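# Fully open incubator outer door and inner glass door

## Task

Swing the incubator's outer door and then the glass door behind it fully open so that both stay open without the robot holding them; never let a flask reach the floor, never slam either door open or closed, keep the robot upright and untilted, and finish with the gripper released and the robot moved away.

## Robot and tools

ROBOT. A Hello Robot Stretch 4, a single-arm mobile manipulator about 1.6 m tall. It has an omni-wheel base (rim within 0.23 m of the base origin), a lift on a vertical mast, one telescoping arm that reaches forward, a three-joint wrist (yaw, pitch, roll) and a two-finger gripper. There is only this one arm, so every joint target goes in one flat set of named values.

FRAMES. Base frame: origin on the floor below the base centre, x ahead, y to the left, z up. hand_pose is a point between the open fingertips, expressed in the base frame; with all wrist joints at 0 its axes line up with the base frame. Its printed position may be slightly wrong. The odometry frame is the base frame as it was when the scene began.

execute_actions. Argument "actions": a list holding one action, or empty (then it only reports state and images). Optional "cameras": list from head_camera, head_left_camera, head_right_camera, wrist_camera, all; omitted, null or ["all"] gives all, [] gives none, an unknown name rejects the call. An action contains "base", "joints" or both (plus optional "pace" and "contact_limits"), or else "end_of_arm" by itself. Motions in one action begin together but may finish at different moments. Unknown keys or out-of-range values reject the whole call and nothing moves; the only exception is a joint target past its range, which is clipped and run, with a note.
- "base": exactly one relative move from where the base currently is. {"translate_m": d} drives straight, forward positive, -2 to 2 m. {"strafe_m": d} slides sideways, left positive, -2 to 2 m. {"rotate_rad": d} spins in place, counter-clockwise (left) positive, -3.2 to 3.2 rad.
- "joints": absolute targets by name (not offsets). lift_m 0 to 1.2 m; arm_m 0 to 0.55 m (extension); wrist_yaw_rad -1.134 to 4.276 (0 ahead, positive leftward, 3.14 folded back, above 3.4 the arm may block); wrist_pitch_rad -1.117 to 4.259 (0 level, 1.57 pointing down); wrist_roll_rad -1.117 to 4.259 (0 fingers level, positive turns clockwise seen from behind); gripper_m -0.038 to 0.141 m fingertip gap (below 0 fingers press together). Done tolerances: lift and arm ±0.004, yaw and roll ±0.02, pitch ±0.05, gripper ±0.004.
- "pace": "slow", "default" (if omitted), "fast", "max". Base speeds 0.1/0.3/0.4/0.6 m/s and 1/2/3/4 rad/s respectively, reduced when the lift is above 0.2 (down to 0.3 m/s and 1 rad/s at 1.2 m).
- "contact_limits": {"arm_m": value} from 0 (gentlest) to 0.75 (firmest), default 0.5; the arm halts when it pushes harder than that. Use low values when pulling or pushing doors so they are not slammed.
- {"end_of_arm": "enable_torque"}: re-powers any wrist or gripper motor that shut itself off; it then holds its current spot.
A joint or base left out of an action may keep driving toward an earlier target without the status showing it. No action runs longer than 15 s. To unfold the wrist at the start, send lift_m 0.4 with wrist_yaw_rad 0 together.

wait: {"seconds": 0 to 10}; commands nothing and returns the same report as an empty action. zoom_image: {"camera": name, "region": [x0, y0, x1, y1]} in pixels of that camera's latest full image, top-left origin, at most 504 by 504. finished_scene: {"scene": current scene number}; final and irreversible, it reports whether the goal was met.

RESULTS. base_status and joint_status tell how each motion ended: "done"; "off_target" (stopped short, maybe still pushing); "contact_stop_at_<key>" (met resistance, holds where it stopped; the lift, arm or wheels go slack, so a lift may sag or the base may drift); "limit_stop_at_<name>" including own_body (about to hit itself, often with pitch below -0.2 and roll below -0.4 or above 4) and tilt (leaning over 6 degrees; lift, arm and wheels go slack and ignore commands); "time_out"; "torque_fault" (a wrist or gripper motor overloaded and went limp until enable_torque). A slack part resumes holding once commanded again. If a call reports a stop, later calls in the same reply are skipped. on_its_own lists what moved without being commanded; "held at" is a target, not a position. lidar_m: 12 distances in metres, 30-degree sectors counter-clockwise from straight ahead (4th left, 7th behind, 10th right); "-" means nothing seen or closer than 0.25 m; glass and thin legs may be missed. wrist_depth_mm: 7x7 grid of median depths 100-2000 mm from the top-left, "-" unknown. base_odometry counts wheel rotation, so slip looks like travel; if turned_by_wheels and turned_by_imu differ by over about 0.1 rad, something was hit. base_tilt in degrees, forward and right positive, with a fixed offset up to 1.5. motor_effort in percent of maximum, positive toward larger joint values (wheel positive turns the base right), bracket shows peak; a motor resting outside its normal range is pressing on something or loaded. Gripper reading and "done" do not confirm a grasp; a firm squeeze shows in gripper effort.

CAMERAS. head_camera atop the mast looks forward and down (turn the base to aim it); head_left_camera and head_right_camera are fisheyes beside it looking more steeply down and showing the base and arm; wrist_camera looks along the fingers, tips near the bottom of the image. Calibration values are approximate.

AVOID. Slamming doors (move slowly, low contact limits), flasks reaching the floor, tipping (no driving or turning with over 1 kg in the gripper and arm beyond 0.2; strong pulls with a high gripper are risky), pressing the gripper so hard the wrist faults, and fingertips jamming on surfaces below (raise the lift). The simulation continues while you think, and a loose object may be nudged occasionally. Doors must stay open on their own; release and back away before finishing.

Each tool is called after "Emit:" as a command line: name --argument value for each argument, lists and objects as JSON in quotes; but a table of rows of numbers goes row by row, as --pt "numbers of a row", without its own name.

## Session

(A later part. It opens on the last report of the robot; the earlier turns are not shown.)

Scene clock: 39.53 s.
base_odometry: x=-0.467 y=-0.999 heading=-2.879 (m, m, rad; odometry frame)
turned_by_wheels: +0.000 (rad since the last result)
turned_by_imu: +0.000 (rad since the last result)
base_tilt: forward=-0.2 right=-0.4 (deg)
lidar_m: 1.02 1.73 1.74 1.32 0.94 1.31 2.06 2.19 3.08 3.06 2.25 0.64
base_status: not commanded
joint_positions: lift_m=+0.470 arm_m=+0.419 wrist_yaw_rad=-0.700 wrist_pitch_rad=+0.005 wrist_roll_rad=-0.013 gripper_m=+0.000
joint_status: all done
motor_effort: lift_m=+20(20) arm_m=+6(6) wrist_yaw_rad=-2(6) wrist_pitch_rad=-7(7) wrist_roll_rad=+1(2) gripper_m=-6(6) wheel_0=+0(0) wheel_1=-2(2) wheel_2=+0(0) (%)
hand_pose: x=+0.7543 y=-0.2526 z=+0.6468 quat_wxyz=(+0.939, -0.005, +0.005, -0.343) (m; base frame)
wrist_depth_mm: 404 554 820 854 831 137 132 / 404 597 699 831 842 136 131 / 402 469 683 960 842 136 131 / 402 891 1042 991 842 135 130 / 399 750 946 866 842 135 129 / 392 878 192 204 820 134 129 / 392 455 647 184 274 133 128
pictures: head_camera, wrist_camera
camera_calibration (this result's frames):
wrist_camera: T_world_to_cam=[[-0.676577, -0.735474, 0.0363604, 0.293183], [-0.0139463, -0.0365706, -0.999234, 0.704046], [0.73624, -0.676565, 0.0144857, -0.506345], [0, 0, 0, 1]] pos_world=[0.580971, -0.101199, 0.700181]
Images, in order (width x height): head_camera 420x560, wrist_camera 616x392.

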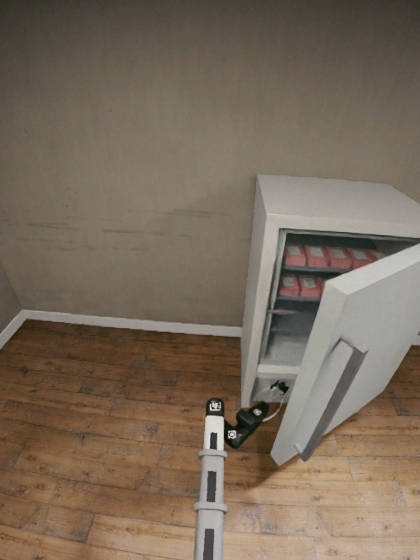

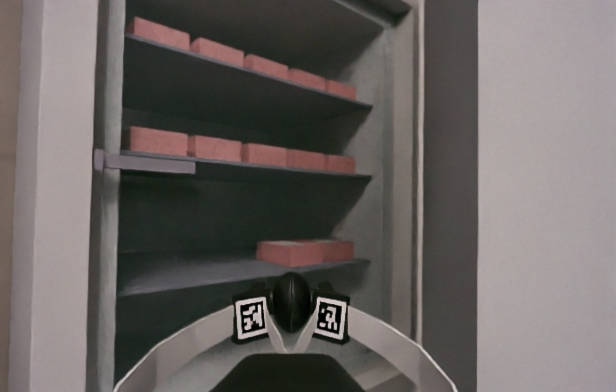

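Emit:
execute_actions --actions '[{"base": {"strafe_m": -0.16}, "joints": {"arm_m": 0.28}, "pace": "slow"}]' --cameras '["head_camera"]'

Emit:
execute_actions --actions '[{"base": {"strafe_m": -0.33}, "joints": {"arm_m": 0.22}, "pace": "slow"}]' --cameras '["head_camera", "head_right_camera"]'

Scene clock: 42.80 s.
base_odometry: x=-0.509 y=-0.845 heading=-2.879 (m, m, rad; odometry frame)
turned_by_wheels: +0.000 (rad since the last result)
turned_by_imu: +0.001 (rad since the last result)
base_tilt: forward=-0.3 right=-0.3 (deg)
lidar_m: 1.00 1.72 1.90 1.36 1.09 1.57 2.05 2.19 2.99 2.87 2.25 0.49
base_status: done
joint_positions: lift_m=+0.470 arm_m=+0.281 wrist_yaw_rad=-0.700 wrist_pitch_rad=+0.005 wrist_roll_rad=-0.013 gripper_m=+0.000
joint_status: all done
motor_effort: lift_m=+20(20) arm_m=-6(11) wrist_yaw_rad=+0(11) wrist_pitch_rad=-7(8) wrist_roll_rad=+1(3) gripper_m=-7(9) wheel_0=+2(9) wheel_1=+0(9) wheel_2=-1(3) (%)
hand_pose: x=+0.6164 y=-0.2527 z=+0.6467 quat_wxyz=(+0.939, -0.005, +0.005, -0.343) (m; base frame)
wrist_depth_mm: 615 854 854 820 233 122 - / 723 715 854 842 231 121 - / 615 960 976 842 229 121 - / 878 1025 1008 831 226 120 - / 866 904 854 820 224 120 - / 891 991 192 204 195 119 - / 707 661 676 184 157 122 -
pictures: head_camera
Images, in order (width x height): head_camera 420x560.

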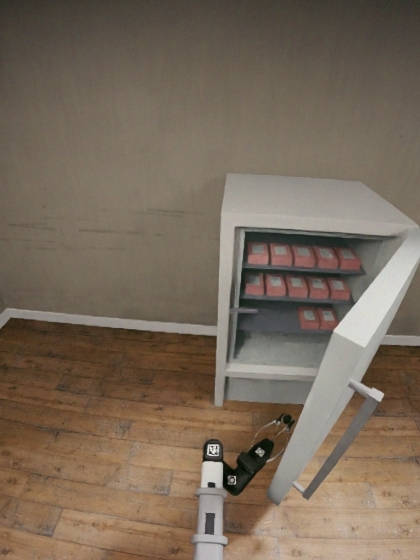

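Scene clock: 47.23 s.
base_odometry: x=-0.594 y=-0.526 heading=-2.879 (m, m, rad; odometry frame)
turned_by_wheels: +0.000 (rad since the last result)
turned_by_imu: +0.002 (rad since the last result)
base_tilt: forward=-0.2 right=-0.3 (deg)
lidar_m: 1.01 1.06 2.24 1.52 1.40 2.13 2.07 2.22 2.65 2.56 0.39 0.34
base_status: done
joint_positions: lift_m=+0.470 arm_m=+0.221 wrist_yaw_rad=-0.700 wrist_pitch_rad=+0.005 wrist_roll_rad=-0.013 gripper_m=+0.000
joint_status: all done
motor_effort: lift_m=+20(20) arm_m=-6(9) wrist_yaw_rad=-2(9) wrist_pitch_rad=-8(7) wrist_roll_rad=+1(2) gripper_m=-6(8) wheel_0=+3(7) wheel_1=+1(7) wheel_2=+0(3) (%)
hand_pose: x=+0.5564 y=-0.2526 z=+0.6467 quat_wxyz=(+0.939, -0.005, +0.005, -0.343) (m; base frame)
wrist_depth_mm: 809 676 427 263 190 149 130 / 723 661 418 259 189 148 130 / 661 654 413 258 188 147 129 / 917 654 407 255 187 146 129 / 647 654 404 254 185 146 128 / 904 647 192 204 177 145 128 / 707 634 351 184 165 144 127
pictures: head_camera, head_right_camera
Images, in order (width x height): head_camera 420x560, head_right_camera 420x672.

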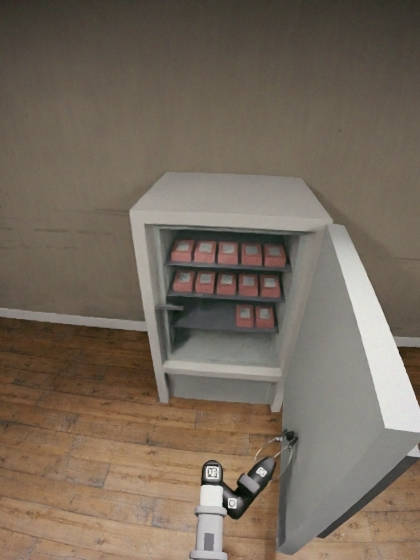

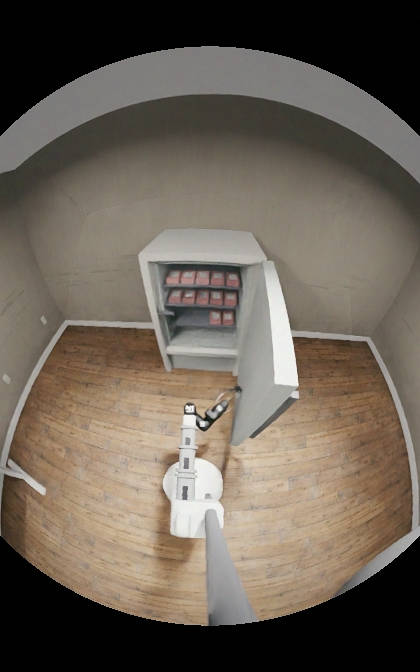

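Emit:
execute_actions --actions '[{"base": {"strafe_m": -0.19}, "pace": "slow"}]' --cameras '["head_camera"]'

Scene clock: 50.50 s.
base_odometry: x=-0.644 y=-0.343 heading=-2.879 (m, m, rad; odometry frame)
turned_by_wheels: +0.000 (rad since the last result)
turned_by_imu: +0.001 (rad since the last result)
base_tilt: forward=-0.4 right=-0.3 (deg)
lidar_m: 0.79 1.08 2.39 1.62 1.61 2.17 2.09 2.22 2.44 2.35 0.43 0.46
base_status: done
joint_positions: lift_m=+0.470 arm_m=+0.221 wrist_yaw_rad=-0.700 wrist_pitch_rad=+0.005 wrist_roll_rad=-0.013 gripper_m=+0.000
joint_status: not commanded
motor_effort: lift_m=+20(20) arm_m=-6(6) wrist_yaw_rad=-1(7) wrist_pitch_rad=-7(8) wrist_roll_rad=+2(2) gripper_m=-7(6) wheel_0=+1(9) wheel_1=-1(7) wheel_2=+1(2) (%)
hand_pose: x=+0.5564 y=-0.2526 z=+0.6467 quat_wxyz=(+0.939, -0.005, +0.005, -0.343) (m; base frame)
wrist_depth_mm: 477 366 297 249 216 190 175 / 477 362 296 248 215 189 174 / 466 359 293 247 213 189 174 / 459 357 290 245 212 187 173 / 455 351 289 244 211 186 172 / 452 349 192 204 207 185 171 / 445 343 273 184 182 184 170
pictures: head_camera
Images, in order (width x height): head_camera 420x560.

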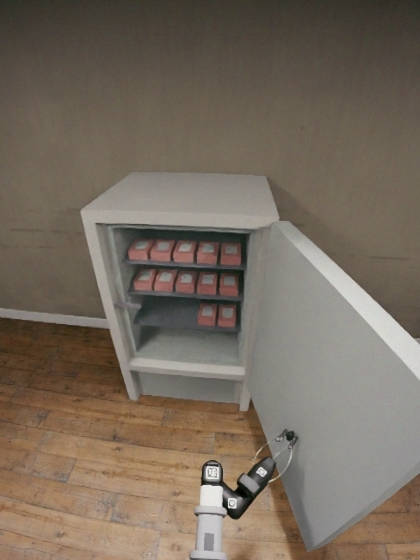

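Emit:
execute_actions --actions '[{"base": {"strafe_m": -0.04}, "pace": "slow"}]' --cameras '[]'

Scene clock: 52.10 s.
base_odometry: x=-0.654 y=-0.304 heading=-2.877 (m, m, rad; odometry frame)
turned_by_wheels: +0.002 (rad since the last result)
turned_by_imu: +0.002 (rad since the last result)
base_tilt: forward=-0.2 right=-0.3 (deg)
lidar_m: 0.77 1.05 2.40 1.66 1.62 2.16 2.11 2.23 2.40 2.33 0.44 0.46
base_status: done
joint_positions: lift_m=+0.470 arm_m=+0.220 wrist_yaw_rad=-0.700 wrist_pitch_rad=+0.005 wrist_roll_rad=-0.013 gripper_m=+0.000
joint_status: not commanded
motor_effort: lift_m=+20(20) arm_m=-3(6) wrist_yaw_rad=-1(5) wrist_pitch_rad=-7(7) wrist_roll_rad=+0(1) gripper_m=-7(6) wheel_0=+18(17) wheel_1=+3(6) wheel_2=+3(2) (%)
hand_pose: x=+0.5557 y=-0.2527 z=+0.6468 quat_wxyz=(+0.939, -0.005, +0.005, -0.343) (m; base frame)
wrist_depth_mm: 421 334 278 238 207 185 171 / 415 332 276 237 208 184 171 / 415 329 274 236 206 183 170 / 407 327 273 234 206 182 169 / 404 325 272 232 204 182 168 / 399 322 190 202 200 181 168 / 399 296 268 182 180 180 167
pictures: none
No camera images: the call's "cameras" was empty. Leave "cameras" out to get every camera's image.

Emit:
execute_actions --actions '[{"base": {"strafe_m": 0.54}, "joints": {"wrist_yaw_rad": 0, "wrist_roll_rad": 1.57, "lift_m": 0.57, "gripper_m": 0.07}, "pace": "fast"}]' --cameras '[]'

Emit:
execute_actions --actions '[{"base": {"translate_m": 0.07}, "joints": {"arm_m": 0.42}, "pace": "fast", "contact_limits": {"arm_m": 0.2}}]' --cameras '["head_camera", "wrist_camera"]'

Scene clock: 55.20 s.
base_odometry: x=-0.513 y=-0.826 heading=-2.877 (m, m, rad; odometry frame)
turned_by_wheels: +0.000 (rad since the last result)
turned_by_imu: -0.003 (rad since the last result)
base_tilt: forward=-0.3 right=-0.3 (deg)
lidar_m: 1.01 1.71 1.92 1.34 1.13 1.58 2.06 2.19 2.97 2.86 0.90 1.04
base_status: done
joint_positions: lift_m=+0.570 arm_m=+0.220 wrist_yaw_rad=+0.000 wrist_pitch_rad=+0.005 wrist_roll_rad=+1.570 gripper_m=+0.070
joint_status: all done
motor_effort: lift_m=+22(24) arm_m=-2(2) wrist_yaw_rad=+1(6) wrist_pitch_rad=-8(9) wrist_roll_rad=+4(5) gripper_m=-3(6) wheel_0=+0(17) wheel_1=-3(15) wheel_2=-1(3) (%)
hand_pose: x=+0.6798 y=-0.0875 z=+0.7466 quat_wxyz=(+0.708, +0.707, +0.002, -0.002) (m; base frame)
wrist_depth_mm: 603 788 820 917 842 676 661 / 609 788 809 1078 931 683 661 / 597 788 809 1098 931 676 661 / 597 778 820 1098 931 683 661 / 603 661 668 668 668 661 668 / 580 585 207 591 214 603 615 / 1160 1182 1182 158 1205 1229 1008
pictures: none
No camera images: the call's "cameras" was empty. Leave "cameras" out to get every camera's image.

Scene clock: 56.63 s.
base_odometry: x=-0.580 y=-0.844 heading=-2.877 (m, m, rad; odometry frame)
turned_by_wheels: +0.000 (rad since the last result)
turned_by_imu: +0.000 (rad since the last result)
base_tilt: forward=-0.3 right=-0.3 (deg)
lidar_m: 0.94 1.64 1.92 1.69 1.15 1.59 2.14 2.28 2.98 0.94 0.89 0.98
base_status: done
joint_positions: lift_m=+0.570 arm_m=+0.419 wrist_yaw_rad=+0.000 wrist_pitch_rad=+0.005 wrist_roll_rad=+1.570 gripper_m=+0.070
joint_status: all done
motor_effort: lift_m=+22(22) arm_m=+6(5) wrist_yaw_rad=+0(0) wrist_pitch_rad=-7(8) wrist_roll_rad=+3(3) gripper_m=-3(3) wheel_0=+0(5) wheel_1=+0(5) wheel_2=+1(12) (%)
contact_limits: arm_m 0.2
hand_pose: x=+0.8784 y=-0.0874 z=+0.7466 quat_wxyz=(+0.708, +0.707, +0.002, -0.002) (m; base frame)
wrist_depth_mm: 539 427 627 820 517 683 484 / 544 433 634 831 580 683 484 / 544 433 634 820 580 683 480 / 549 433 707 820 580 676 488 / 496 436 488 496 496 603 462 / 362 364 207 368 215 377 382 / 310 314 315 159 324 327 329
pictures: head_camera, wrist_camera
camera_calibration (this result's frames):
wrist_camera: T_world_to_cam=[[-0.0490515, -0.024025, -0.998507, 0.778618], [0.0173957, 0.999538, -0.0249043, 0.147154], [0.998645, -0.0185913, -0.0486109, -0.613177], [0, 0, 0, 1]] pos_world=[0.647979, -0.13978, 0.751313]
Images, in order (width x height): head_camera 420x560, wrist_camera 616x392.

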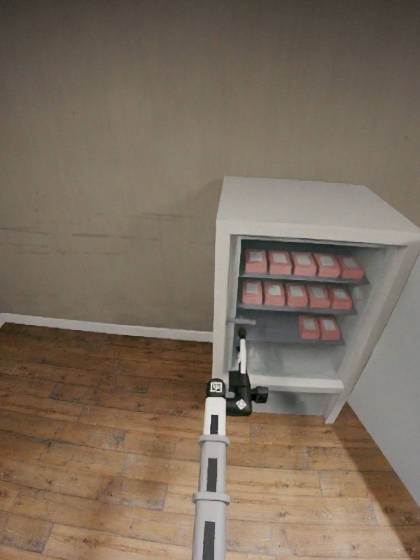

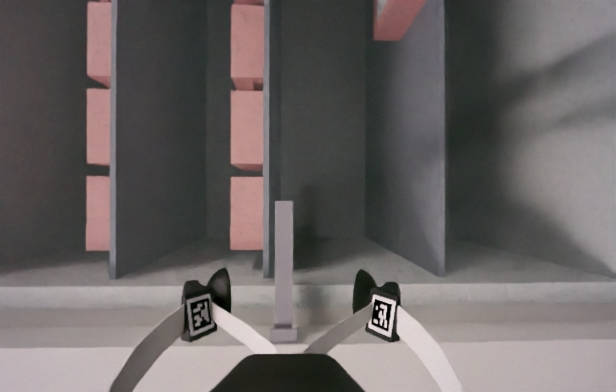

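Emit:
execute_actions --actions '[{"joints": {"arm_m": 0.53, "lift_m": 0.577, "gripper_m": 0.055}, "contact_limits": {"arm_m": 0.15}}]' --cameras '["wrist_camera"]'

Scene clock: 58.37 s.
base_odometry: x=-0.580 y=-0.844 heading=-2.877 (m, m, rad; odometry frame)
turned_by_wheels: +0.000 (rad since the last result)
turned_by_imu: +0.000 (rad since the last result)
base_tilt: forward=-0.2 right=-0.5 (deg)
lidar_m: 0.94 1.63 1.90 1.69 1.16 1.60 2.14 2.29 2.96 0.89 0.87 0.97
base_status: not commanded
joint_positions: lift_m=+0.577 arm_m=+0.529 wrist_yaw_rad=+0.000 wrist_pitch_rad=+0.005 wrist_roll_rad=+1.570 gripper_m=+0.055
joint_status: all done
motor_effort: lift_m=+22(23) arm_m=+6(9) wrist_yaw_rad=+0(0) wrist_pitch_rad=-8(7) wrist_roll_rad=+1(4) gripper_m=-3(1) wheel_0=+0(0) wheel_1=+0(0) wheel_2=+1(1) (%)
contact_limits: arm_m 0.15
hand_pose: x=+0.9883 y=-0.0874 z=+0.7535 quat_wxyz=(+0.708, +0.707, +0.002, -0.002) (m; base frame)
wrist_depth_mm: 310 415 334 715 609 373 496 / 310 415 317 707 603 373 496 / 317 418 615 707 603 373 496 / 309 415 315 715 603 375 496 / 307 402 402 402 484 373 473 / 277 278 207 259 223 281 281 / 252 240 256 163 256 265 268
pictures: wrist_camera
camera_calibration (this result's frames):
wrist_camera: T_world_to_cam=[[-0.0490609, -0.024016, -0.998507, 0.790951], [0.0174911, 0.999537, -0.0249002, 0.145344], [0.998643, -0.0186866, -0.0486182, -0.722658], [0, 0, 0, 1]] pos_world=[0.75794, -0.139786, 0.758255]
Images, in order (width x height): wrist_camera 616x392.

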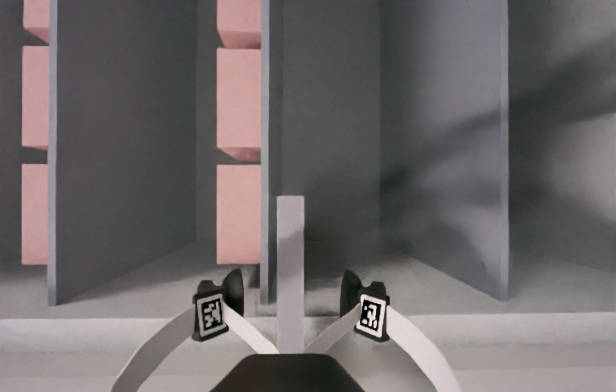

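Emit:
execute_actions --actions '[{"joints": {"gripper_m": -0.005}}]' --cameras '[]'

Emit:
execute_actions --actions '[{"joints": {"wrist_roll_rad": 1.1}}]' --cameras '["wrist_camera"]'

Scene clock: 59.90 s.
base_odometry: x=-0.580 y=-0.844 heading=-2.877 (m, m, rad; odometry frame)
turned_by_wheels: +0.000 (rad since the last result)
turned_by_imu: +0.000 (rad since the last result)
base_tilt: forward=-0.3 right=-0.4 (deg)
lidar_m: 0.94 1.66 1.92 1.70 1.14 1.57 2.14 2.27 2.95 0.89 0.87 0.99
base_status: not commanded
joint_positions: lift_m=+0.577 arm_m=+0.529 wrist_yaw_rad=+0.002 wrist_pitch_rad=+0.004 wrist_roll_rad=+1.570 gripper_m=-0.004
joint_status: all done
motor_effort: lift_m=+22(22) arm_m=+3(6) wrist_yaw_rad=-6(5) wrist_pitch_rad=-5(7) wrist_roll_rad=+3(4) gripper_m=-18(20) wheel_0=+0(0) wheel_1=+0(0) wheel_2=+0(1) (%)
hand_pose: x=+0.9890 y=-0.0869 z=+0.7537 quat_wxyz=(+0.708, +0.707, +0.002, -0.001) (m; base frame)
wrist_depth_mm: 310 413 336 715 609 351 496 / 310 415 315 707 609 349 500 / 314 413 603 707 609 349 496 / 307 413 315 707 609 349 496 / 307 399 399 399 488 349 473 / 277 277 190 208 279 279 279 / 251 239 255 216 249 263 266
pictures: none
No camera images: the call's "cameras" was empty. Leave "cameras" out to get every camera's image.

Scene clock: 60.73 s.
base_odometry: x=-0.580 y=-0.844 heading=-2.877 (m, m, rad; odometry frame)
turned_by_wheels: +0.000 (rad since the last result)
turned_by_imu: +0.000 (rad since the last result)
base_tilt: forward=-0.3 right=-0.4 (deg)
lidar_m: 0.94 1.63 1.92 1.72 1.13 1.59 2.15 2.29 2.96 0.90 0.88 0.99
base_status: not commanded
joint_positions: lift_m=+0.577 arm_m=+0.529 wrist_yaw_rad=+0.000 wrist_pitch_rad=+0.005 wrist_roll_rad=+1.102 gripper_m=-0.005
joint_status: all done
motor_effort: lift_m=+22(22) arm_m=+3(3) wrist_yaw_rad=+0(6) wrist_pitch_rad=-7(7) wrist_roll_rad=-4(10) gripper_m=-15(19) wheel_0=+0(0) wheel_1=+0(0) wheel_2=+0(1) (%)
hand_pose: x=+0.9889 y=-0.0874 z=+0.7535 quat_wxyz=(+0.852, +0.524, +0.002, -0.001) (m; base frame)
wrist_depth_mm: 407 315 397 691 715 699 364 / 442 314 477 320 715 621 382 / 394 332 609 320 715 512 343 / 255 355 597 317 715 430 334 / 253 255 325 319 634 375 496 / 205 253 190 208 445 342 496 / 205 205 223 215 260 325 455
pictures: wrist_camera
camera_calibration (this result's frames):
wrist_camera: T_world_to_cam=[[-0.0486401, -0.471678, -0.880428, 0.662418], [0.0153993, 0.881013, -0.472842, 0.474603], [0.998698, -0.0365571, -0.0355891, -0.734641], [0, 0, 0, 1]] pos_world=[0.758596, -0.13254, 0.781479]
Images, in order (width x height): wrist_camera 616x392.

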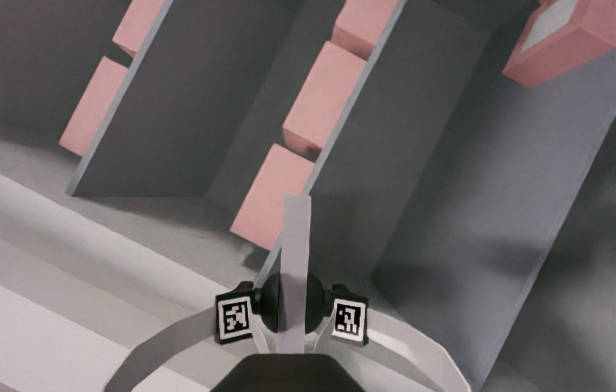

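It turns this way. Continue to vertical, then pull.

Emit:
execute_actions --actions '[{"joints": {"wrist_roll_rad": 0.0}}]' --cameras '["wrist_camera"]'

Emit:
execute_actions --actions '[{"joints": {"arm_m": 0.465}, "pace": "slow"}]' --cameras '["wrist_camera"]'

Scene clock: 62.13 s.
base_odometry: x=-0.580 y=-0.844 heading=-2.877 (m, m, rad; odometry frame)
turned_by_wheels: +0.000 (rad since the last result)
turned_by_imu: +0.000 (rad since the last result)
base_tilt: forward=-0.2 right=-0.4 (deg)
lidar_m: 0.94 1.64 1.89 1.71 1.14 1.57 2.13 2.27 2.95 0.91 0.89 0.98
base_status: not commanded
joint_positions: lift_m=+0.577 arm_m=+0.529 wrist_yaw_rad=-0.002 wrist_pitch_rad=+0.008 wrist_roll_rad=+0.002 gripper_m=-0.005
joint_status: all done
motor_effort: lift_m=+22(22) arm_m=+3(3) wrist_yaw_rad=+5(5) wrist_pitch_rad=-16(15) wrist_roll_rad=-5(7) gripper_m=-15(15) wheel_0=+0(0) wheel_1=+0(0) wheel_2=+0(0) (%)
hand_pose: x=+0.9887 y=-0.0880 z=+0.7527 quat_wxyz=(+1.000, +0.001, +0.004, -0.001) (m; base frame)
wrist_depth_mm: 831 211 264 322 324 324 324 / 831 211 262 387 387 387 389 / 820 211 259 615 715 715 654 / 831 210 260 336 320 320 320 / 820 209 259 319 715 707 661 / 809 208 189 215 707 715 699 / 809 207 238 216 455 521 512
pictures: wrist_camera
camera_calibration (this result's frames):
wrist_camera: T_world_to_cam=[[-0.0460279, -0.998718, 0.0210652, -0.0660575], [0.0100542, -0.0215496, -0.999717, 0.797201], [0.99889, -0.0458031, 0.0110332, -0.770618], [0, 0, 0, 1]] pos_world=[0.758707, -0.0840901, 0.806869]
Images, in order (width x height): wrist_camera 616x392.

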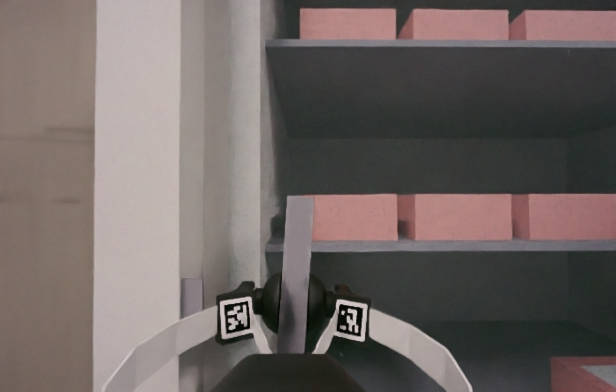

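Scene clock: 64.03 s.
base_odometry: x=-0.580 y=-0.844 heading=-2.878 (m, m, rad; odometry frame)
turned_by_wheels: -0.001 (rad since the last result)
turned_by_imu: -0.001 (rad since the last result)
base_tilt: forward=-0.3 right=-0.3 (deg)
lidar_m: 0.92 1.64 1.93 1.72 1.16 1.59 2.14 2.28 2.96 0.90 0.87 0.98
base_status: not commanded
joint_positions: lift_m=+0.577 arm_m=+0.466 wrist_yaw_rad=-0.005 wrist_pitch_rad=+0.008 wrist_roll_rad=+0.002 gripper_m=-0.005
joint_status: all done
on_its_own: wrist_yaw_rad is at rest, and its effort (+15) is outside its rest range (-13 to +13)
motor_effort: lift_m=+22(22) arm_m=-6(9) wrist_yaw_rad=+15(15) wrist_pitch_rad=-18(17) wrist_roll_rad=-4(5) gripper_m=-17(16) wheel_0=-3(3) wheel_1=-2(2) wheel_2=-3(3) (%)
hand_pose: x=+0.9251 y=-0.0890 z=+0.7525 quat_wxyz=(+1.000, +0.001, +0.004, -0.003) (m; base frame)
wrist_depth_mm: 891 904 325 609 603 603 603 / 904 904 325 389 387 389 392 / 891 891 325 676 732 732 634 / 878 891 325 413 387 389 397 / 878 878 320 382 768 778 661 / 878 878 189 214 778 759 691 / 878 271 270 213 452 488 452
pictures: wrist_camera
camera_calibration (this result's frames):
wrist_camera: T_world_to_cam=[[-0.0494012, -0.99855, 0.0213945, -0.0670717], [0.0091121, -0.0218704, -0.999719, 0.798414], [0.998737, -0.0491924, 0.0101793, -0.706612], [0, 0, 0, 1]] pos_world=[0.695131, -0.0842728, 0.806817]
Images, in order (width x height): wrist_camera 616x392.

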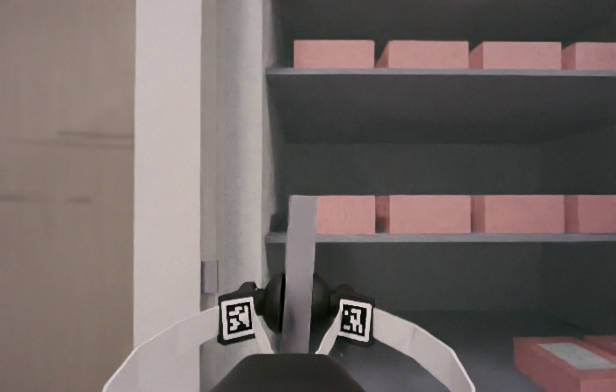

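Emit:
execute_actions --actions '[{"base": {"strafe_m": -0.032}, "joints": {"arm_m": 0.38, "lift_m": 0.573}}]' --cameras '[]'

Emit:
execute_actions --actions '[{"base": {"strafe_m": -0.038}, "joints": {"arm_m": 0.29}}]' --cameras '[]'

Emit:
execute_actions --actions '[{"base": {"strafe_m": -0.048}, "joints": {"arm_m": 0.21}}]' --cameras '["head_camera", "wrist_camera"]'

Scene clock: 65.57 s.
base_odometry: x=-0.588 y=-0.813 heading=-2.877 (m, m, rad; odometry frame)
turned_by_wheels: +0.001 (rad since the last result)
turned_by_imu: +0.001 (rad since the last result)
base_tilt: forward=-0.3 right=-0.3 (deg)
lidar_m: 0.94 1.65 1.94 1.75 1.20 1.61 2.12 2.29 2.93 0.89 0.85 0.98
base_status: done
joint_positions: lift_m=+0.573 arm_m=+0.381 wrist_yaw_rad=+0.003 wrist_pitch_rad=+0.005 wrist_roll_rad=+0.001 gripper_m=-0.005
joint_status: all done
motor_effort: lift_m=+15(21) arm_m=-6(8) wrist_yaw_rad=-9(20) wrist_pitch_rad=-7(18) wrist_roll_rad=-1(4) gripper_m=-15(16) wheel_0=+5(3) wheel_1=+3(10) wheel_2=+2(3) (%)
hand_pose: x=+0.8407 y=-0.0865 z=+0.7502 quat_wxyz=(+1.000, +0.001, +0.002, +0.002) (m; base frame)
wrist_depth_mm: 991 976 415 640 640 634 609 / 976 976 413 469 473 473 473 / 991 976 410 723 715 723 627 / 976 960 407 854 866 866 609 / 976 960 407 647 854 866 661 / 960 960 189 213 798 809 654 / 976 351 353 214 459 488 459
pictures: none
No camera images: the call's "cameras" was empty. Leave "cameras" out to get every camera's image.

Scene clock: 66.80 s.
base_odometry: x=-0.598 y=-0.776 heading=-2.876 (m, m, rad; odometry frame)
turned_by_wheels: +0.001 (rad since the last result)
turned_by_imu: +0.001 (rad since the last result)
base_tilt: forward=-0.3 right=-0.3 (deg)
lidar_m: 0.94 1.63 1.99 1.70 1.20 1.70 2.13 2.29 2.89 2.80 0.84 0.93
base_status: done
joint_positions: lift_m=+0.573 arm_m=+0.291 wrist_yaw_rad=+0.004 wrist_pitch_rad=+0.005 wrist_roll_rad=+0.001 gripper_m=-0.005
joint_status: all done
on_its_own: wrist_yaw_rad is at rest, and its effort (-14) is outside its rest range (-13 to +13)
motor_effort: lift_m=+15(15) arm_m=-6(6) wrist_yaw_rad=-14(33) wrist_pitch_rad=-9(9) wrist_roll_rad=+1(2) gripper_m=-17(16) wheel_0=+5(11) wheel_1=+2(8) wheel_2=+2(6) (%)
hand_pose: x=+0.7508 y=-0.0861 z=+0.7500 quat_wxyz=(+1.000, +0.000, +0.003, +0.002) (m; base frame)
wrist_depth_mm: 1098 1078 504 647 640 640 597 / 1078 1060 504 798 798 788 574 / 1078 1060 500 723 723 723 597 / 1078 1060 500 946 946 798 580 / 1060 1060 496 946 946 854 603 / 1060 1078 204 212 798 661 591 / 1060 300 473 216 544 549 544
pictures: none
No camera images: the call's "cameras" was empty. Leave "cameras" out to get every camera's image.

Scene clock: 67.97 s.
base_odometry: x=-0.611 y=-0.730 heading=-2.876 (m, m, rad; odometry frame)
turned_by_wheels: +0.000 (rad since the last result)
turned_by_imu: +0.001 (rad since the last result)
base_tilt: forward=-0.2 right=-0.4 (deg)
lidar_m: 0.94 1.65 2.02 1.71 1.26 1.77 2.16 2.28 2.84 2.74 0.78 0.89
base_status: done
joint_positions: lift_m=+0.573 arm_m=+0.211 wrist_yaw_rad=+0.004 wrist_pitch_rad=+0.006 wrist_roll_rad=+0.001 gripper_m=-0.004
joint_status: all done
motor_effort: lift_m=+15(15) arm_m=-5(4) wrist_yaw_rad=-12(23) wrist_pitch_rad=-11(10) wrist_roll_rad=-1(0) gripper_m=-17(19) wheel_0=+3(15) wheel_1=+1(6) wheel_2=+1(3) (%)
hand_pose: x=+0.6706 y=-0.0863 z=+0.7498 quat_wxyz=(+1.000, +0.000, +0.003, +0.002) (m; base frame)
wrist_depth_mm: 1160 1182 585 647 640 634 585 / 1160 1160 654 866 866 750 585 / 1160 1160 615 723 723 699 569 / 1138 1160 640 1042 1042 707 574 / 1138 1160 647 1025 1025 809 569 / 1138 1138 204 208 661 654 569 / 1118 338 569 217 842 707 569
pictures: head_camera, wrist_camera
camera_calibration (this result's frames):
wrist_camera: T_world_to_cam=[[-0.0402581, -0.998937, 0.0224412, -0.0838832], [0.0118506, -0.0229351, -0.999667, 0.796142], [0.999119, -0.0399788, 0.0127613, -0.453743], [0, 0, 0, 1]] pos_world=[0.440532, -0.0836745, 0.80355]
Images, in order (width x height): head_camera 420x560, wrist_camera 616x392.

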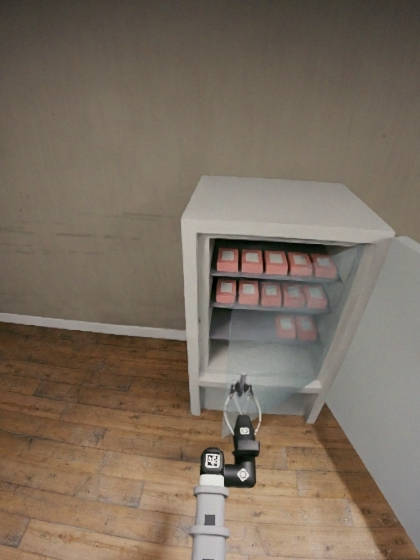

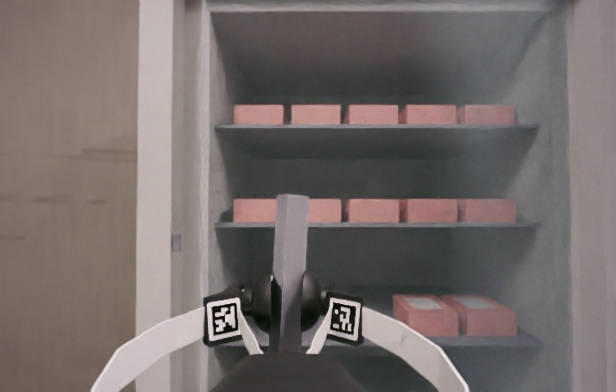

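Emit:
execute_actions --actions '[{"joints": {"gripper_m": 0.03}}]' --cameras '[]'

Emit:
execute_actions --actions '[{"joints": {"arm_m": 0.12}, "pace": "fast"}]' --cameras '["head_camera", "wrist_camera"]'

Scene clock: 69.30 s.
base_odometry: x=-0.611 y=-0.730 heading=-2.876 (m, m, rad; odometry frame)
turned_by_wheels: +0.000 (rad since the last result)
turned_by_imu: +0.000 (rad since the last result)
base_tilt: forward=-0.2 right=-0.4 (deg)
lidar_m: 0.94 1.62 2.02 1.71 1.28 1.79 2.13 2.27 2.83 2.75 0.76 0.90
base_status: not commanded
joint_positions: lift_m=+0.573 arm_m=+0.211 wrist_yaw_rad=+0.002 wrist_pitch_rad=+0.006 wrist_roll_rad=+0.000 gripper_m=+0.030
joint_status: all done
motor_effort: lift_m=+15(15) arm_m=-5(5) wrist_yaw_rad=-5(17) wrist_pitch_rad=-10(11) wrist_roll_rad=+0(1) gripper_m=-6(19) wheel_0=+3(3) wheel_1=+1(1) wheel_2=+1(1) (%)
hand_pose: x=+0.6704 y=-0.0870 z=+0.7498 quat_wxyz=(+1.000, +0.000, +0.003, +0.001) (m; base frame)
wrist_depth_mm: 1160 1160 591 640 640 640 585 / 1138 1160 640 866 854 750 580 / 1160 1138 615 723 732 707 580 / 1160 1138 634 1025 1025 691 574 / 1160 1138 661 1025 1025 798 580 / 1160 1138 195 225 627 654 574 / 1138 530 580 229 723 741 569
pictures: none
No camera images: the call's "cameras" was empty. Leave "cameras" out to get every camera's image.

Scene clock: 70.37 s.
base_odometry: x=-0.611 y=-0.730 heading=-2.876 (m, m, rad; odometry frame)
turned_by_wheels: +0.000 (rad since the last result)
turned_by_imu: +0.000 (rad since the last result)
base_tilt: forward=-0.2 right=-0.4 (deg)
lidar_m: 0.66 1.63 2.03 1.68 1.26 1.77 2.14 2.28 2.84 2.75 0.77 0.88
base_status: not commanded
joint_positions: lift_m=+0.573 arm_m=+0.121 wrist_yaw_rad=+0.000 wrist_pitch_rad=+0.005 wrist_roll_rad=+0.000 gripper_m=+0.030
joint_status: all done
motor_effort: lift_m=+15(15) arm_m=-6(8) wrist_yaw_rad=+0(4) wrist_pitch_rad=-8(10) wrist_roll_rad=+1(1) gripper_m=-5(6) wheel_0=+2(3) wheel_1=+0(1) wheel_2=+0(1) (%)
hand_pose: x=+0.5805 y=-0.0874 z=+0.7501 quat_wxyz=(+1.000, +0.000, +0.002, +0.000) (m; base frame)
wrist_depth_mm: 1255 1255 668 676 676 683 627 / 1229 1255 691 931 917 788 627 / 1229 1255 691 854 854 741 621 / 1229 1255 699 1118 1138 732 615 / 1229 1229 691 1138 1118 778 634 / 1229 1229 196 315 732 723 615 / 1229 603 661 991 854 788 615
pictures: head_camera, wrist_camera
camera_calibration (this result's frames):
wrist_camera: T_world_to_cam=[[-0.0442572, -0.998765, 0.0225827, -0.086438], [0.0127105, -0.023166, -0.999651, 0.796927], [0.998939, -0.0439548, 0.0137201, -0.364659], [0, 0, 0, 1]] pos_world=[0.350317, -0.0838981, 0.803604]
Images, in order (width x height): head_camera 420x560, wrist_camera 616x392.

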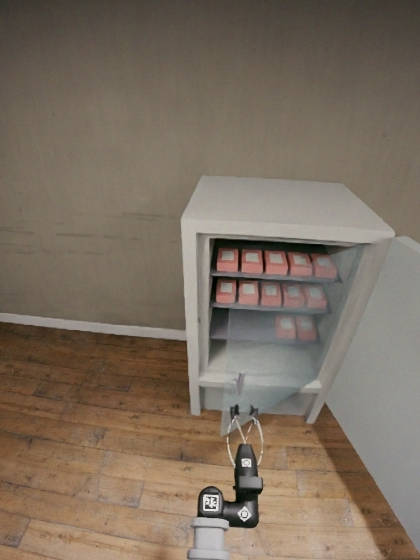

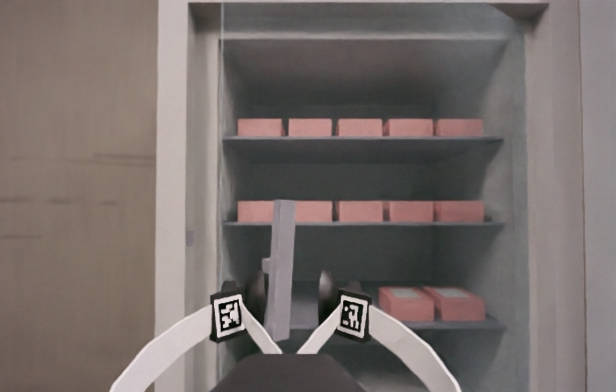

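Emit:
execute_actions --actions '[{"base": {"strafe_m": 0.21}, "joints": {"gripper_m": 0.0, "lift_m": 0.5}, "pace": "fast"}]' --cameras '[]'

Emit:
execute_actions --actions '[{"joints": {"arm_m": 0.44, "wrist_yaw_rad": -0.2}, "pace": "fast", "contact_limits": {"arm_m": 0.2}}]' --cameras '[]'

Emit:
execute_actions --actions '[{"joints": {"wrist_yaw_rad": -0.7}}]' --cameras '["head_camera", "wrist_camera"]'

Scene clock: 72.37 s.
base_odometry: x=-0.556 y=-0.933 heading=-2.876 (m, m, rad; odometry frame)
turned_by_wheels: +0.000 (rad since the last result)
turned_by_imu: -0.001 (rad since the last result)
base_tilt: forward=-0.2 right=-0.3 (deg)
lidar_m: 0.93 1.64 1.83 1.59 1.06 1.48 2.13 2.26 3.06 1.00 0.97 0.71
base_status: done
joint_positions: lift_m=+0.500 arm_m=+0.121 wrist_yaw_rad=+0.000 wrist_pitch_rad=+0.005 wrist_roll_rad=+0.000 gripper_m=+0.000
joint_status: all done
motor_effort: lift_m=+16(15) arm_m=-6(6) wrist_yaw_rad=+0(0) wrist_pitch_rad=-8(8) wrist_roll_rad=+1(1) gripper_m=-6(5) wheel_0=+1(9) wheel_1=-1(15) wheel_2=+0(0) (%)
hand_pose: x=+0.5805 y=-0.0874 z=+0.6770 quat_wxyz=(+1.000, +0.000, +0.002, +0.000) (m; base frame)
wrist_depth_mm: 1255 1255 1281 683 778 788 759 / 1255 1255 1255 683 750 960 778 / 1229 1255 1255 683 1118 960 831 / 1255 1229 1255 683 1118 741 759 / 1255 1229 1229 676 1118 842 768 / 1229 1229 191 204 1138 1078 809 / 1205 1229 1229 184 430 798 768
pictures: none
No camera images: the call's "cameras" was empty. Leave "cameras" out to get every camera's image.

Scene clock: 74.10 s.
base_odometry: x=-0.556 y=-0.933 heading=-2.876 (m, m, rad; odometry frame)
turned_by_wheels: +0.000 (rad since the last result)
turned_by_imu: +0.000 (rad since the last result)
base_tilt: forward=-0.2 right=-0.3 (deg)
lidar_m: 0.95 1.65 1.82 1.58 1.05 1.46 2.13 2.24 3.03 0.99 0.97 0.72
base_status: not commanded
joint_positions: lift_m=+0.500 arm_m=+0.439 wrist_yaw_rad=-0.200 wrist_pitch_rad=+0.005 wrist_roll_rad=+0.000 gripper_m=+0.000
joint_status: all done
motor_effort: lift_m=+16(16) arm_m=+6(3) wrist_yaw_rad=+0(5) wrist_pitch_rad=-8(8) wrist_roll_rad=+0(0) gripper_m=-7(6) wheel_0=+1(1) wheel_1=-1(1) wheel_2=+0(1) (%)
contact_limits: arm_m 0.2
hand_pose: x=+0.8753 y=-0.1429 z=+0.6771 quat_wxyz=(+0.995, +0.000, +0.002, -0.100) (m; base frame)
wrist_depth_mm: 842 891 320 449 477 508 615 / 831 891 320 609 609 609 603 / 842 866 319 455 842 809 621 / 831 878 317 820 878 809 654 / 831 866 314 842 878 831 647 / 831 866 191 204 544 512 512 / 820 842 306 183 294 798 661
pictures: none
No camera images: the call's "cameras" was empty. Leave "cameras" out to get every camera's image.

Scene clock: 74.93 s.
base_odometry: x=-0.556 y=-0.933 heading=-2.876 (m, m, rad; odometry frame)
turned_by_wheels: +0.000 (rad since the last result)
turned_by_imu: +0.000 (rad since the last result)
base_tilt: forward=-0.2 right=-0.4 (deg)
lidar_m: 0.94 1.63 1.82 1.56 1.06 1.49 2.12 2.27 3.04 0.98 0.97 0.72
base_status: not commanded
joint_positions: lift_m=+0.500 arm_m=+0.439 wrist_yaw_rad=-0.700 wrist_pitch_rad=+0.005 wrist_roll_rad=+0.000 gripper_m=+0.000
joint_status: all done
motor_effort: lift_m=+16(16) arm_m=+6(6) wrist_yaw_rad=-1(7) wrist_pitch_rad=-7(7) wrist_roll_rad=+0(1) gripper_m=-6(6) wheel_0=+1(1) wheel_1=-1(1) wheel_2=+0(0) (%)
hand_pose: x=+0.7743 y=-0.2526 z=+0.6771 quat_wxyz=(+0.939, +0.001, +0.002, -0.343) (m; base frame)
wrist_depth_mm: 349 466 715 788 707 654 597 / 347 609 603 668 723 621 585 / 347 508 842 842 732 627 585 / 349 778 917 831 732 627 591 / 345 820 931 842 732 627 585 / 345 544 191 204 707 647 585 / 343 699 723 184 427 647 580
pictures: head_camera, wrist_camera
camera_calibration (this result's frames):
wrist_camera: T_world_to_cam=[[-0.676886, -0.735741, 0.0225789, 0.31512], [-0.00506906, -0.0260143, -0.999649, 0.730704], [0.73607, -0.676763, 0.0138792, -0.521021], [0, 0, 0, 1]] pos_world=[0.600512, -0.101752, 0.730563]
Images, in order (width x height): head_camera 420x560, wrist_camera 616x392.

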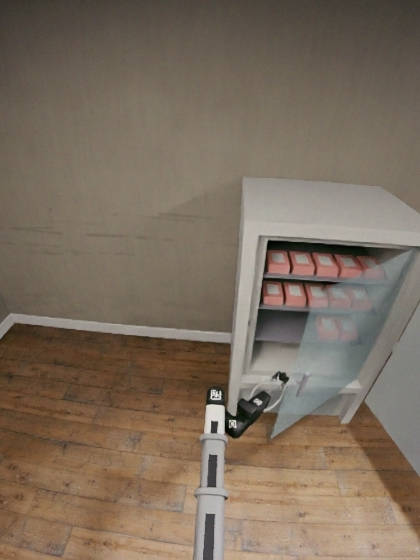

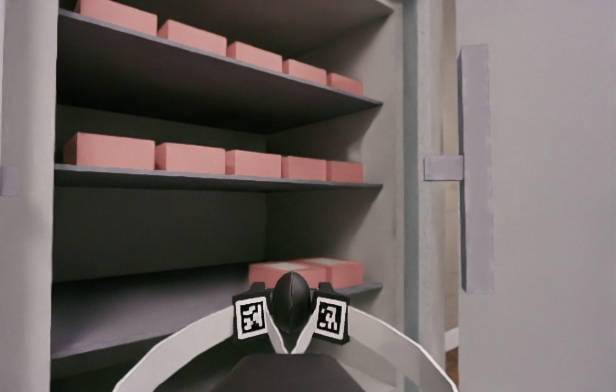

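Emit:
execute_actions --actions '[{"base": {"strafe_m": -0.16}, "joints": {"arm_m": 0.31}, "pace": "slow"}]' --cameras '["head_camera"]'

Emit:
execute_actions --actions '[{"base": {"strafe_m": -0.24}, "joints": {"arm_m": 0.25}, "pace": "slow"}]' --cameras '["head_camera", "head_right_camera"]'

Scene clock: 77.90 s.
base_odometry: x=-0.598 y=-0.779 heading=-2.876 (m, m, rad; odometry frame)
turned_by_wheels: +0.000 (rad since the last result)
turned_by_imu: +0.000 (rad since the last result)
base_tilt: forward=-0.2 right=-0.3 (deg)
lidar_m: 0.95 1.63 1.99 1.69 1.20 1.66 2.15 2.28 2.89 2.80 0.81 0.60
base_status: done
joint_positions: lift_m=+0.500 arm_m=+0.311 wrist_yaw_rad=-0.700 wrist_pitch_rad=+0.005 wrist_roll_rad=+0.000 gripper_m=+0.000
joint_status: all done
motor_effort: lift_m=+16(16) arm_m=-6(6) wrist_yaw_rad=+0(2) wrist_pitch_rad=-8(7) wrist_roll_rad=+1(0) gripper_m=-5(8) wheel_0=+0(5) wheel_1=-2(1) wheel_2=-1(2) (%)
hand_pose: x=+0.6464 y=-0.2527 z=+0.6771 quat_wxyz=(+0.939, +0.001, +0.002, -0.343) (m; base frame)
wrist_depth_mm: 707 750 788 715 621 549 500 / 603 609 723 715 615 549 504 / 788 878 842 715 615 544 500 / 798 904 809 707 615 544 500 / 809 904 809 699 615 549 500 / 603 691 191 204 597 544 492 / 778 741 723 185 370 544 492
pictures: head_camera
Images, in order (width x height): head_camera 420x560.

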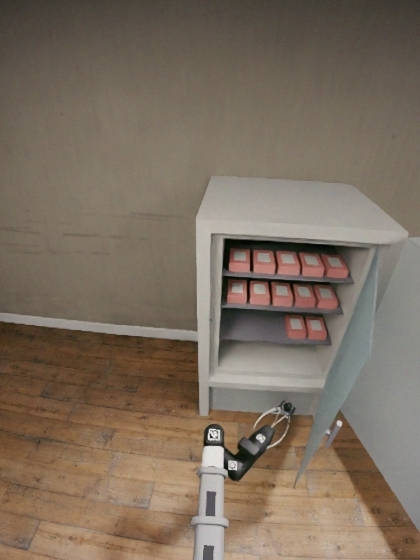

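Scene clock: 81.43 s.
base_odometry: x=-0.661 y=-0.547 heading=-2.877 (m, m, rad; odometry frame)
turned_by_wheels: +0.000 (rad since the last result)
turned_by_imu: +0.000 (rad since the last result)
base_tilt: forward=-0.2 right=-0.4 (deg)
lidar_m: 0.92 1.01 2.23 1.69 1.45 2.11 2.17 2.30 2.65 2.55 0.60 0.55
base_status: done
joint_positions: lift_m=+0.500 arm_m=+0.251 wrist_yaw_rad=-0.700 wrist_pitch_rad=+0.005 wrist_roll_rad=+0.000 gripper_m=+0.000
joint_status: all done
motor_effort: lift_m=+16(16) arm_m=-6(7) wrist_yaw_rad=-1(1) wrist_pitch_rad=-8(7) wrist_roll_rad=+0(0) gripper_m=-6(7) wheel_0=+0(5) wheel_1=-2(3) wheel_2=-1(2) (%)
hand_pose: x=+0.5863 y=-0.2527 z=+0.6771 quat_wxyz=(+0.939, +0.001, +0.002, -0.343) (m; base frame)
wrist_depth_mm: 732 640 535 459 399 357 324 / 603 603 530 455 399 355 325 / 820 627 525 452 397 355 270 / 831 621 521 449 397 353 325 / 831 609 521 449 394 353 324 / 539 585 191 204 387 349 320 / 788 591 500 184 268 347 320
pictures: head_camera, head_right_camera
Images, in order (width x height): head_camera 420x560, head_right_camera 420x672.

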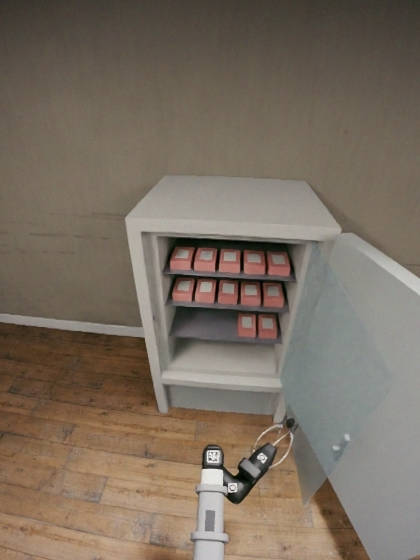

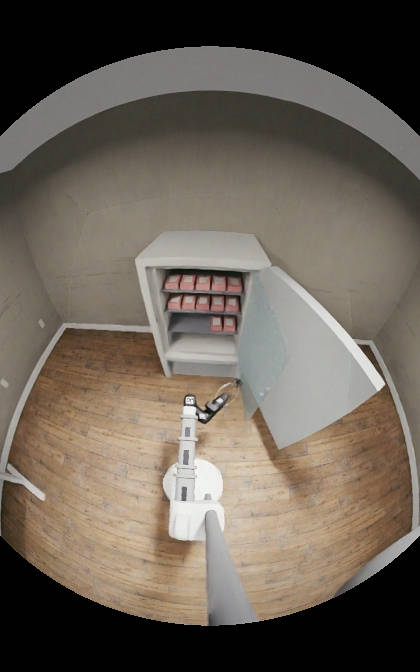

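Emit:
execute_actions --actions '[{"base": {"strafe_m": -0.1}, "pace": "slow"}]' --cameras '["head_camera", "wrist_camera"]'

Scene clock: 83.73 s.
base_odometry: x=-0.687 y=-0.451 heading=-2.876 (m, m, rad; odometry frame)
turned_by_wheels: +0.000 (rad since the last result)
turned_by_imu: +0.000 (rad since the last result)
base_tilt: forward=-0.3 right=-0.4 (deg)
lidar_m: 0.92 0.98 2.32 1.68 1.52 2.23 2.17 2.29 2.53 2.45 0.50 0.53
base_status: done
joint_positions: lift_m=+0.500 arm_m=+0.251 wrist_yaw_rad=-0.700 wrist_pitch_rad=+0.005 wrist_roll_rad=+0.000 gripper_m=+0.000
joint_status: not commanded
motor_effort: lift_m=+16(16) arm_m=-6(6) wrist_yaw_rad=+0(2) wrist_pitch_rad=-7(7) wrist_roll_rad=+1(0) gripper_m=-5(7) wheel_0=+3(9) wheel_1=-2(8) wheel_2=-1(1) (%)
hand_pose: x=+0.5863 y=-0.2527 z=+0.6771 quat_wxyz=(+0.939, +0.001, +0.002, -0.343) (m; base frame)
wrist_depth_mm: 640 504 402 345 303 268 246 / 554 500 399 342 300 268 213 / 609 500 397 343 300 267 211 / 597 492 397 342 298 266 180 / 591 469 389 340 298 265 180 / 512 466 191 204 291 264 241 / 691 455 375 185 224 264 243
pictures: head_camera, wrist_camera
camera_calibration (this result's frames):
wrist_camera: T_world_to_cam=[[-0.677102, -0.735542, 0.022591, 0.187966], [-0.00507085, -0.0260346, -0.999648, 0.72975], [0.735872, -0.676978, 0.0138983, -0.382589], [0, 0, 0, 1]] pos_world=[0.412509, -0.101748, 0.730564]
Images, in order (width x height): head_camera 420x560, wrist_camera 616x392.

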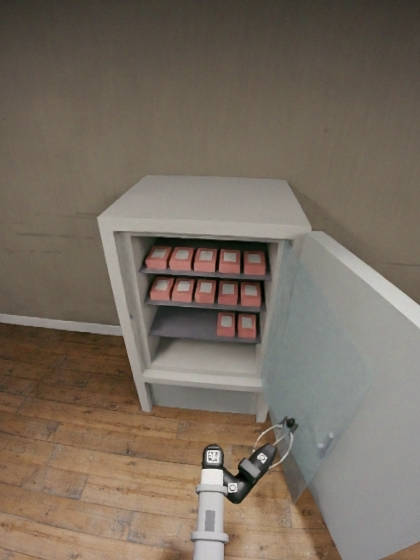

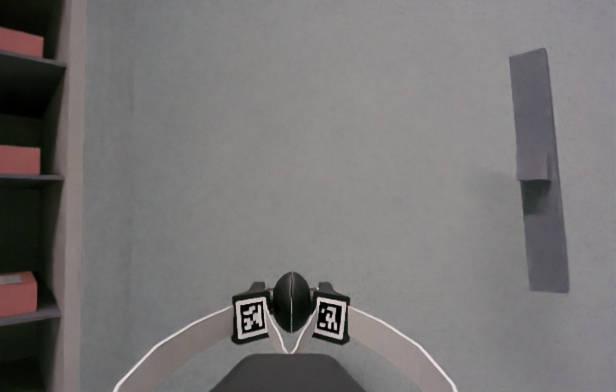

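Emit:
execute_actions --actions '[{"base": {"strafe_m": -0.02}, "pace": "slow"}]' --cameras '["wrist_camera"]'

Scene clock: 85.03 s.
base_odometry: x=-0.691 y=-0.432 heading=-2.874 (m, m, rad; odometry frame)
turned_by_wheels: +0.003 (rad since the last result)
turned_by_imu: +0.003 (rad since the last result)
base_tilt: forward=-0.3 right=-0.4 (deg)
lidar_m: 0.94 0.99 2.30 1.69 1.56 2.20 2.17 2.29 2.52 2.42 0.49 0.52
base_status: done
joint_positions: lift_m=+0.500 arm_m=+0.249 wrist_yaw_rad=-0.714 wrist_pitch_rad=+0.003 wrist_roll_rad=+0.000 gripper_m=+0.000
joint_status: not commanded
on_its_own: wrist_yaw_rad is at rest, and its effort (+41) is outside its rest range (-13 to +13)
motor_effort: lift_m=+16(16) arm_m=+4(6) wrist_yaw_rad=+41(40) wrist_pitch_rad=-2(7) wrist_roll_rad=+1(1) gripper_m=-5(6) wheel_0=+29(33) wheel_1=+6(4) wheel_2=+0(0) (%)
hand_pose: x=+0.5809 y=-0.2550 z=+0.6776 quat_wxyz=(+0.937, +0.001, +0.001, -0.350) (m; base frame)
wrist_depth_mm: 530 462 387 330 291 259 238 / 521 459 384 329 290 259 236 / 521 452 379 327 289 257 233 / 609 455 379 327 287 256 231 / 597 449 377 327 287 256 202 / 517 445 190 200 281 254 233 / 574 410 373 180 219 251 234
pictures: wrist_camera
camera_calibration (this result's frames):
wrist_camera: T_world_to_cam=[[-0.687566, -0.725772, 0.022518, 0.191241], [-0.00402909, -0.0271975, -0.999622, 0.729285], [0.72611, -0.687397, 0.0157759, -0.378488], [0, 0, 0, 1]] pos_world=[0.409254, -0.101539, 0.730674]
Images, in order (width x height): wrist_camera 616x392.

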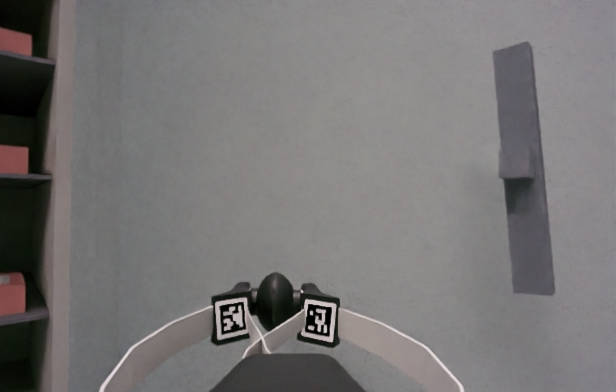

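At its stop. Backing off.

Emit:
execute_actions --actions '[{"base": {"strafe_m": 0.3}, "pace": "fast"}]' --cameras '["head_camera", "head_right_camera"]'

Scene clock: 87.10 s.
base_odometry: x=-0.612 y=-0.721 heading=-2.874 (m, m, rad; odometry frame)
turned_by_wheels: +0.000 (rad since the last result)
turned_by_imu: -0.001 (rad since the last result)
base_tilt: forward=-0.3 right=-0.3 (deg)
lidar_m: 0.95 1.65 2.03 1.72 1.26 1.80 2.15 2.27 2.82 2.74 0.73 0.87
base_status: done
joint_positions: lift_m=+0.500 arm_m=+0.249 wrist_yaw_rad=-0.700 wrist_pitch_rad=+0.005 wrist_roll_rad=+0.000 gripper_m=+0.000
joint_status: not commanded
motor_effort: lift_m=+16(16) arm_m=+4(4) wrist_yaw_rad=+1(40) wrist_pitch_rad=-7(7) wrist_roll_rad=+0(1) gripper_m=-6(6) wheel_0=+1(22) wheel_1=+0(13) wheel_2=+0(1) (%)
hand_pose: x=+0.5845 y=-0.2527 z=+0.6771 quat_wxyz=(+0.939, +0.001, +0.002, -0.343) (m; base frame)
wrist_depth_mm: 741 788 741 661 585 517 473 / 603 661 741 654 580 521 469 / 842 960 768 654 574 512 462 / 831 946 715 654 569 508 466 / 842 946 732 647 574 512 466 / 699 976 192 204 559 512 462 / 788 741 699 184 353 508 462
pictures: head_camera, head_right_camera
Images, in order (width x height): head_camera 420x560, head_right_camera 420x672.

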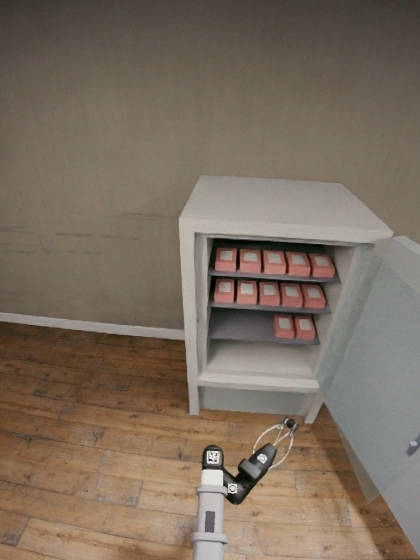

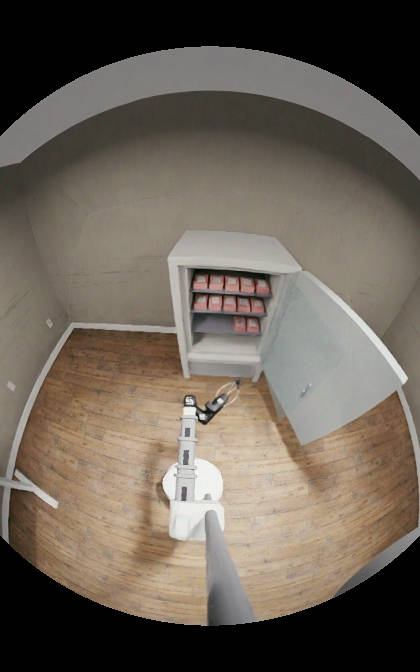

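Emit:
finished_scene --scene 2

The scene is finished: the task was done.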